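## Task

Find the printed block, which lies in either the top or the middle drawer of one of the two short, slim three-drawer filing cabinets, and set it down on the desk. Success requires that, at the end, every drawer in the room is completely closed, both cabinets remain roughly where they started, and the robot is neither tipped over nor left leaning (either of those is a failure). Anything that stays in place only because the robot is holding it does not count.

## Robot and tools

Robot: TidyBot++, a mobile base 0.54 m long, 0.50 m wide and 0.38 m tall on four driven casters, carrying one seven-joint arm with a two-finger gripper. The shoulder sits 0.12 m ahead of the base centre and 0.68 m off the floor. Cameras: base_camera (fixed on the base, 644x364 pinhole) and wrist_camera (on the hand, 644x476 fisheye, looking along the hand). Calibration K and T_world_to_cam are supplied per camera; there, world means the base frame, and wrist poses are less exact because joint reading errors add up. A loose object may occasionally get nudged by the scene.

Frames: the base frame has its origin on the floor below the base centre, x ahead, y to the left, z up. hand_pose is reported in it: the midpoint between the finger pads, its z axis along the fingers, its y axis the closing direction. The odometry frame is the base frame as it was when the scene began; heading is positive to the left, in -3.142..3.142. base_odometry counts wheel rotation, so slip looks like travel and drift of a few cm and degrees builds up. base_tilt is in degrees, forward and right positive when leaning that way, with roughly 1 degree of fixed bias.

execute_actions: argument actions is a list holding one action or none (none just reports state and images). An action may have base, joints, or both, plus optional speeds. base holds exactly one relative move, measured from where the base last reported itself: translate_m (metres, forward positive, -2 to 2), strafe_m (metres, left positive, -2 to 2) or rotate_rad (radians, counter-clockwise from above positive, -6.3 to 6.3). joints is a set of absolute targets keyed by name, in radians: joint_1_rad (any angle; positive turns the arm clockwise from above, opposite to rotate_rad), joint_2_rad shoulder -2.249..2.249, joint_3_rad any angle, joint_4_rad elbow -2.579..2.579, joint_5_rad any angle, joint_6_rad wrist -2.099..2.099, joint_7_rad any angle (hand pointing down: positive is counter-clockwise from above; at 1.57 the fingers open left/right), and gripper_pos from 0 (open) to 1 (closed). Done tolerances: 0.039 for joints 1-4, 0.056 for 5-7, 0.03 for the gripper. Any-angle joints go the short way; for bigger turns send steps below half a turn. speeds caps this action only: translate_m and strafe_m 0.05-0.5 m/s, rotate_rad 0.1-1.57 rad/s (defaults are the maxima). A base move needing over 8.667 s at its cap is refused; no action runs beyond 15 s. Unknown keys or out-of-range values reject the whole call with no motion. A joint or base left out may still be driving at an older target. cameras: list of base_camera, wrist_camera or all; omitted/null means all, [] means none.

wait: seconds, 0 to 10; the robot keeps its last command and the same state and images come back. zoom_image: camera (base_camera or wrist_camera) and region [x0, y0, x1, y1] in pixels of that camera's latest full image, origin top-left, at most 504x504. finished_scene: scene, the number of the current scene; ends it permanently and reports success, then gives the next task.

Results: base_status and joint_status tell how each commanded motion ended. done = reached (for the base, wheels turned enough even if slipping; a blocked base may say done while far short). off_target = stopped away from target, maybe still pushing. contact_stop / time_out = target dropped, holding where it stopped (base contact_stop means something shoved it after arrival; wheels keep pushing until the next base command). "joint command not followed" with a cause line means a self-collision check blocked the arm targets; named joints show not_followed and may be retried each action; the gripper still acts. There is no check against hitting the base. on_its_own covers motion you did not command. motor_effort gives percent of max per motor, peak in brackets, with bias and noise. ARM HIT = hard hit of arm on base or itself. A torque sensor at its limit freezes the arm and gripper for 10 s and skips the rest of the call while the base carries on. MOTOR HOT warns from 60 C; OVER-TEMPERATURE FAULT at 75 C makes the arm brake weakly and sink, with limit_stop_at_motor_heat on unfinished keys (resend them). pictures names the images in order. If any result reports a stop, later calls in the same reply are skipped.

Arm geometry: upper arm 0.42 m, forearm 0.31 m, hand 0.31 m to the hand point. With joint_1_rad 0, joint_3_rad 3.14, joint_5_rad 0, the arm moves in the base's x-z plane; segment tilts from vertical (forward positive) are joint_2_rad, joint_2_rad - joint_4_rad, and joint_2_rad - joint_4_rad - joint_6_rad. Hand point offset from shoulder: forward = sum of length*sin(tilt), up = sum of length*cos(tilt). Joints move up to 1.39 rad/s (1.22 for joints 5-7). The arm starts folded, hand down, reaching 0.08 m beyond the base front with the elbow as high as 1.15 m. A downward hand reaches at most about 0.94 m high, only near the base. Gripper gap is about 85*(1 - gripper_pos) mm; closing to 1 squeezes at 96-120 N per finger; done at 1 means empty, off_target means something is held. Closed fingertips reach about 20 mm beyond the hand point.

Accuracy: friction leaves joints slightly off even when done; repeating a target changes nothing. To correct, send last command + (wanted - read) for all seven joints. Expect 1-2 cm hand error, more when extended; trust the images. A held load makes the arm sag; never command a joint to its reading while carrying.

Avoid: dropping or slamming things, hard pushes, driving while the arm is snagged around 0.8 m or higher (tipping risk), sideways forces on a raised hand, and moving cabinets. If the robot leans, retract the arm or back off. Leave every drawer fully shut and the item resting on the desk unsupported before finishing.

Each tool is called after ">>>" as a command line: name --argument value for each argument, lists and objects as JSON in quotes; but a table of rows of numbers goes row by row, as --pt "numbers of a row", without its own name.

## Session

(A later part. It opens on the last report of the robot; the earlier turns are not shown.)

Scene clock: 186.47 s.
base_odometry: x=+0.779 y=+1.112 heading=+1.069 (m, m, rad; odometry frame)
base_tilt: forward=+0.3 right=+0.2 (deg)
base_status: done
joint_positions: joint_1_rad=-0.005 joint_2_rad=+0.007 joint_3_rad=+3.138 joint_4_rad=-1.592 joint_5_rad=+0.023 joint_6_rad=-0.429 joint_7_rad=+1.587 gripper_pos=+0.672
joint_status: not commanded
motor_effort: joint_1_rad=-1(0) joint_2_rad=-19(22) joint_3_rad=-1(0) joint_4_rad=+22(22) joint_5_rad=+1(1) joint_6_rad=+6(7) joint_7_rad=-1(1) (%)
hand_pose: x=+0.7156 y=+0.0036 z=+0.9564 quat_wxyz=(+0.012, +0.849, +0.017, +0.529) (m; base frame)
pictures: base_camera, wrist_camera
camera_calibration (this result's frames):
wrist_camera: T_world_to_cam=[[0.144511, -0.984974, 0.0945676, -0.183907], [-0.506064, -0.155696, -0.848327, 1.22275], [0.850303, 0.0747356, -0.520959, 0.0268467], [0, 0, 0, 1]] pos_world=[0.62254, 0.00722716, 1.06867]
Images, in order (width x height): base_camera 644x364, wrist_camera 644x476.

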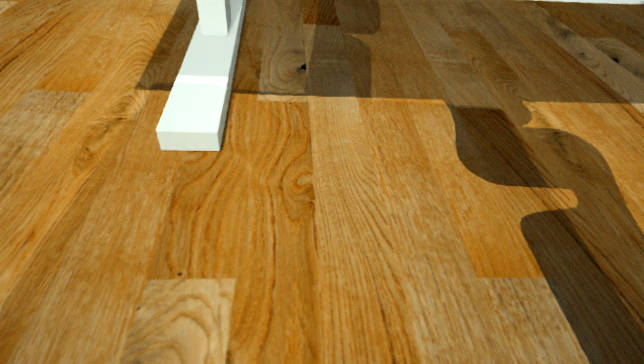

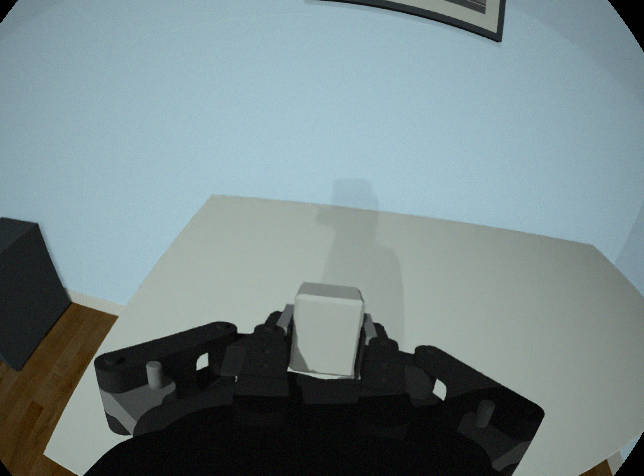

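>>> execute_actions --actions '[{"base":{"translate_m":0.12},"joints":{"joint_2_rad":0.5,"joint_4_rad":-0.8,"joint_6_rad":-1.5}}]' --cameras '["wrist_camera"]'

Scene clock: 193.10 s.
base_odometry: x=+0.836 y=+1.217 heading=+1.070 (m, m, rad; odometry frame)
base_tilt: forward=+0.2 right=+0.3 (deg)
base_status: done
joint_positions: joint_1_rad=-0.005 joint_2_rad=+0.484 joint_3_rad=+3.138 joint_4_rad=-0.812 joint_5_rad=+0.023 joint_6_rad=-1.470 joint_7_rad=+1.587 gripper_pos=+0.672
joint_status: all done
motor_effort: joint_1_rad=+0(2) joint_2_rad=-31(33) joint_3_rad=-1(3) joint_4_rad=+19(23) joint_5_rad=+1(1) joint_6_rad=+3(7) joint_7_rad=-1(1) (%)
hand_pose: x=+0.7315 y=-0.0009 z=+0.8498 quat_wxyz=(+0.011, +0.982, +0.011, +0.186) (m; base frame)
pictures: wrist_camera
camera_calibration (this result's frames):
wrist_camera: T_world_to_cam=[[0.150793, -0.988406, -0.0177701, -0.089668], [-0.948274, -0.139544, -0.285138, 0.984586], [0.279352, 0.0598477, -0.958322, 0.747405], [0, 0, 0, 1]] pos_world=[0.73839, 0.00403433, 0.995404]
Images, in order (width x height): wrist_camera 644x476.

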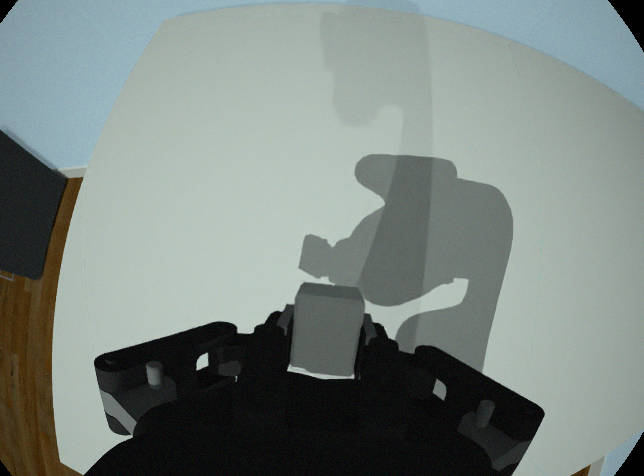

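>>> execute_actions --actions '[{"joints":{"joint_4_rad":-0.98}}]' --cameras '["wrist_camera"]'

Scene clock: 198.87 s.
base_odometry: x=+0.836 y=+1.217 heading=+1.070 (m, m, rad; odometry frame)
base_tilt: forward=+0.3 right=+0.3 (deg)
base_status: not commanded
joint_positions: joint_1_rad=-0.005 joint_2_rad=+0.491 joint_3_rad=+3.138 joint_4_rad=-0.975 joint_5_rad=+0.023 joint_6_rad=-1.470 joint_7_rad=+1.587 gripper_pos=+0.672
joint_status: all done
motor_effort: joint_1_rad=+0(0) joint_2_rad=-31(33) joint_3_rad=-2(2) joint_4_rad=+18(19) joint_5_rad=+1(1) joint_6_rad=+1(2) joint_7_rad=-1(1) (%)
hand_pose: x=+0.6936 y=-0.0011 z=+0.7811 quat_wxyz=(+0.011, +0.995, +0.012, +0.103) (m; base frame)
pictures: wrist_camera
camera_calibration (this result's frames):
wrist_camera: T_world_to_cam=[[0.146022, -0.988406, -0.0415974, -0.0634573], [-0.982716, -0.140088, -0.12101, 0.824722], [0.11378, 0.0585487, -0.991779, 0.833197], [0, 0, 0, 1]] pos_world=[0.724932, 0.0040298, 0.923507]
Images, in order (width x height): wrist_camera 644x476.

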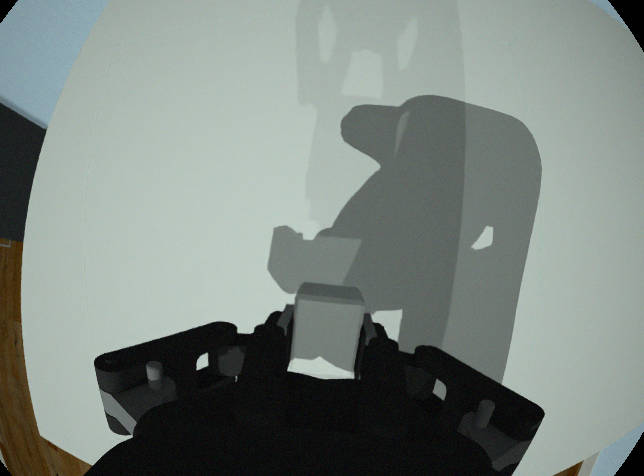

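Still a few cm above.

>>> execute_actions --actions '[{"joints":{"joint_4_rad":-1.07}}]' --cameras '["wrist_camera"]'

Scene clock: 202.37 s.
base_odometry: x=+0.836 y=+1.217 heading=+1.070 (m, m, rad; odometry frame)
base_tilt: forward=+0.2 right=+0.2 (deg)
base_status: not commanded
joint_positions: joint_1_rad=-0.005 joint_2_rad=+0.491 joint_3_rad=+3.138 joint_4_rad=-1.063 joint_5_rad=+0.023 joint_6_rad=-1.470 joint_7_rad=+1.587 gripper_pos=+0.672
joint_status: all done
motor_effort: joint_1_rad=+0(1) joint_2_rad=-27(31) joint_3_rad=-1(2) joint_4_rad=+15(19) joint_5_rad=+1(1) joint_6_rad=-1(2) joint_7_rad=-1(1) (%)
hand_pose: x=+0.6683 y=-0.0012 z=+0.7491 quat_wxyz=(+0.011, +0.998, +0.013, +0.059) (m; base frame)
pictures: wrist_camera
camera_calibration (this result's frames):
wrist_camera: T_world_to_cam=[[0.141978, -0.98842, -0.0535569, -0.0495885], [-0.989524, -0.140291, -0.0340695, 0.735381], [0.0261614, 0.057833, -0.997983, 0.867516], [0, 0, 0, 1]] pos_world=[0.712022, 0.00398209, 0.888165]
Images, in order (width x height): wrist_camera 644x476.

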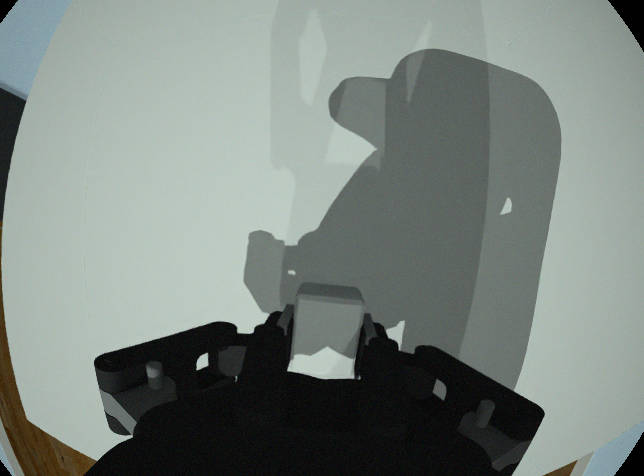

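Effort indicates contact. Release.

>>> execute_actions --actions '[{"joints":{"gripper_pos":0.3}}]' --cameras '[]'

>>> execute_actions --actions '[{"joints":{"joint_2_rad":0.3,"joint_4_rad":-0.9}}]' --cameras '["wrist_camera"]'

>>> execute_actions --actions '[{"joints":{"joint_1_rad":-1.9,"joint_2_rad":-0.3,"joint_4_rad":-1.6,"joint_6_rad":-0.5}}]' --cameras '["wrist_camera"]'

Scene clock: 210.37 s.
base_odometry: x=+0.836 y=+1.217 heading=+1.070 (m, m, rad; odometry frame)
base_tilt: forward=+0.3 right=+0.3 (deg)
base_status: not commanded
joint_positions: joint_1_rad=-0.005 joint_2_rad=+0.491 joint_3_rad=+3.138 joint_4_rad=-1.064 joint_5_rad=+0.023 joint_6_rad=-1.470 joint_7_rad=+1.587 gripper_pos=+0.300
joint_status: all done
motor_effort: joint_1_rad=-1(1) joint_2_rad=-31(32) joint_3_rad=-2(1) joint_4_rad=+17(18) joint_5_rad=+1(1) joint_6_rad=+0(0) joint_7_rad=-1(1) (%)
hand_pose: x=+0.6680 y=-0.0012 z=+0.7488 quat_wxyz=(+0.011, +0.998, +0.013, +0.058) (m; base frame)
pictures: none
No camera images: the call's "cameras" was empty. Leave "cameras" out to get every camera's image.

Scene clock: 211.87 s.
base_odometry: x=+0.836 y=+1.217 heading=+1.070 (m, m, rad; odometry frame)
base_tilt: forward=+0.3 right=+0.2 (deg)
base_status: not commanded
joint_positions: joint_1_rad=-0.005 joint_2_rad=+0.293 joint_3_rad=+3.138 joint_4_rad=-0.898 joint_5_rad=+0.023 joint_6_rad=-1.470 joint_7_rad=+1.587 gripper_pos=+0.300
joint_status: all done
motor_effort: joint_1_rad=-1(1) joint_2_rad=-25(36) joint_3_rad=-1(2) joint_4_rad=+19(20) joint_5_rad=+1(1) joint_6_rad=+3(4) joint_7_rad=-1(1) (%)
hand_pose: x=+0.6764 y=-0.0011 z=+0.9249 quat_wxyz=(+0.012, +0.971, +0.011, +0.238) (m; base frame)
pictures: wrist_camera
camera_calibration (this result's frames):
wrist_camera: T_world_to_cam=[[0.151953, -0.988385, -0.00213645, -0.0955538], [-0.913202, -0.139567, -0.382862, 1.0204], [0.378117, 0.0601281, -0.923803, 0.736068], [0, 0, 0, 1]] pos_world=[0.668028, 0.00371128, 1.07045]
Images, in order (width x height): wrist_camera 644x476.

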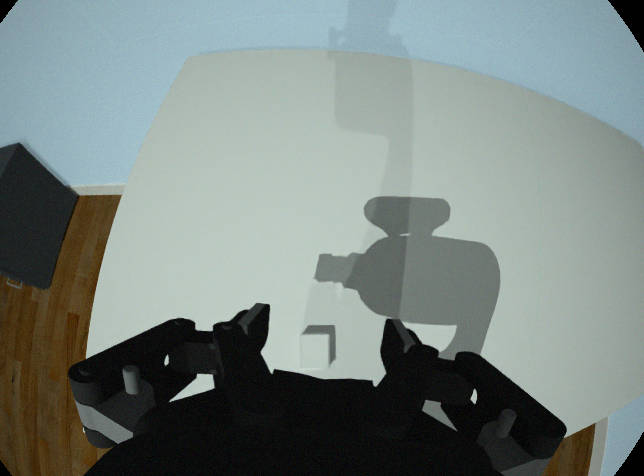

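Scene clock: 214.90 s.
base_odometry: x=+0.836 y=+1.217 heading=+1.070 (m, m, rad; odometry frame)
base_tilt: forward=+0.2 right=+0.2 (deg)
base_status: not commanded
joint_positions: joint_1_rad=-1.891 joint_2_rad=-0.282 joint_3_rad=+3.137 joint_4_rad=-1.587 joint_5_rad=+0.023 joint_6_rad=-0.532 joint_7_rad=+1.587 gripper_pos=+0.300
joint_status: all done
motor_effort: joint_1_rad=+0(1) joint_2_rad=-8(26) joint_3_rad=-1(1) joint_4_rad=+22(22) joint_5_rad=+1(2) joint_6_rad=+7(6) joint_7_rad=-1(1) (%)
hand_pose: x=-0.0349 y=+0.4614 z=+1.0868 quat_wxyz=(-0.484, +0.454, +0.652, +0.367) (m; base frame)
pictures: wrist_camera
camera_calibration (this result's frames):
wrist_camera: T_world_to_cam=[[0.898392, 0.422602, 0.119579, -0.287188], [0.251264, -0.271244, -0.929136, 1.19245], [-0.360219, 0.864774, -0.349868, 0.106003], [0, 0, 0, 1]] pos_world=[-0.00342689, 0.353142, 1.17938]
Images, in order (width x height): wrist_camera 644x476.

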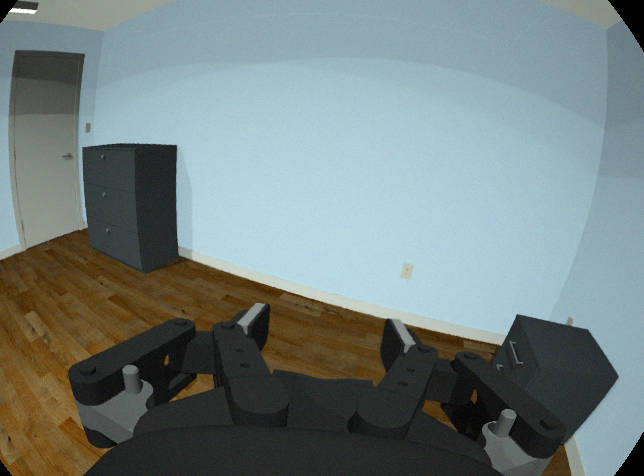

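>>> zoom_image --camera "wrist_camera" --region '[60, 130, 220, 280]'

>>> finished_scene --scene 1

Region (60, 130, 220, 280) of wrist_camera's 644x476 image, scaled by 3.150; it fills the top 472 rows of this view, and the rest is white.

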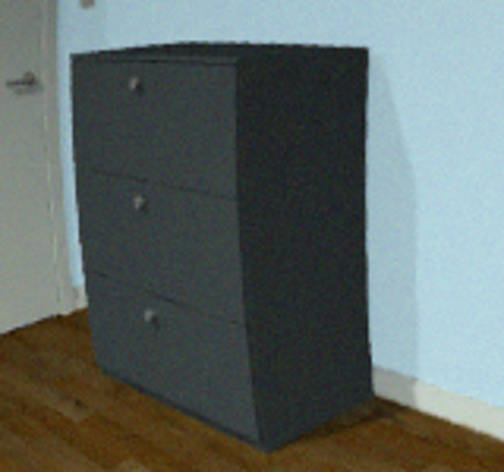

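The scene is finished: the task was done.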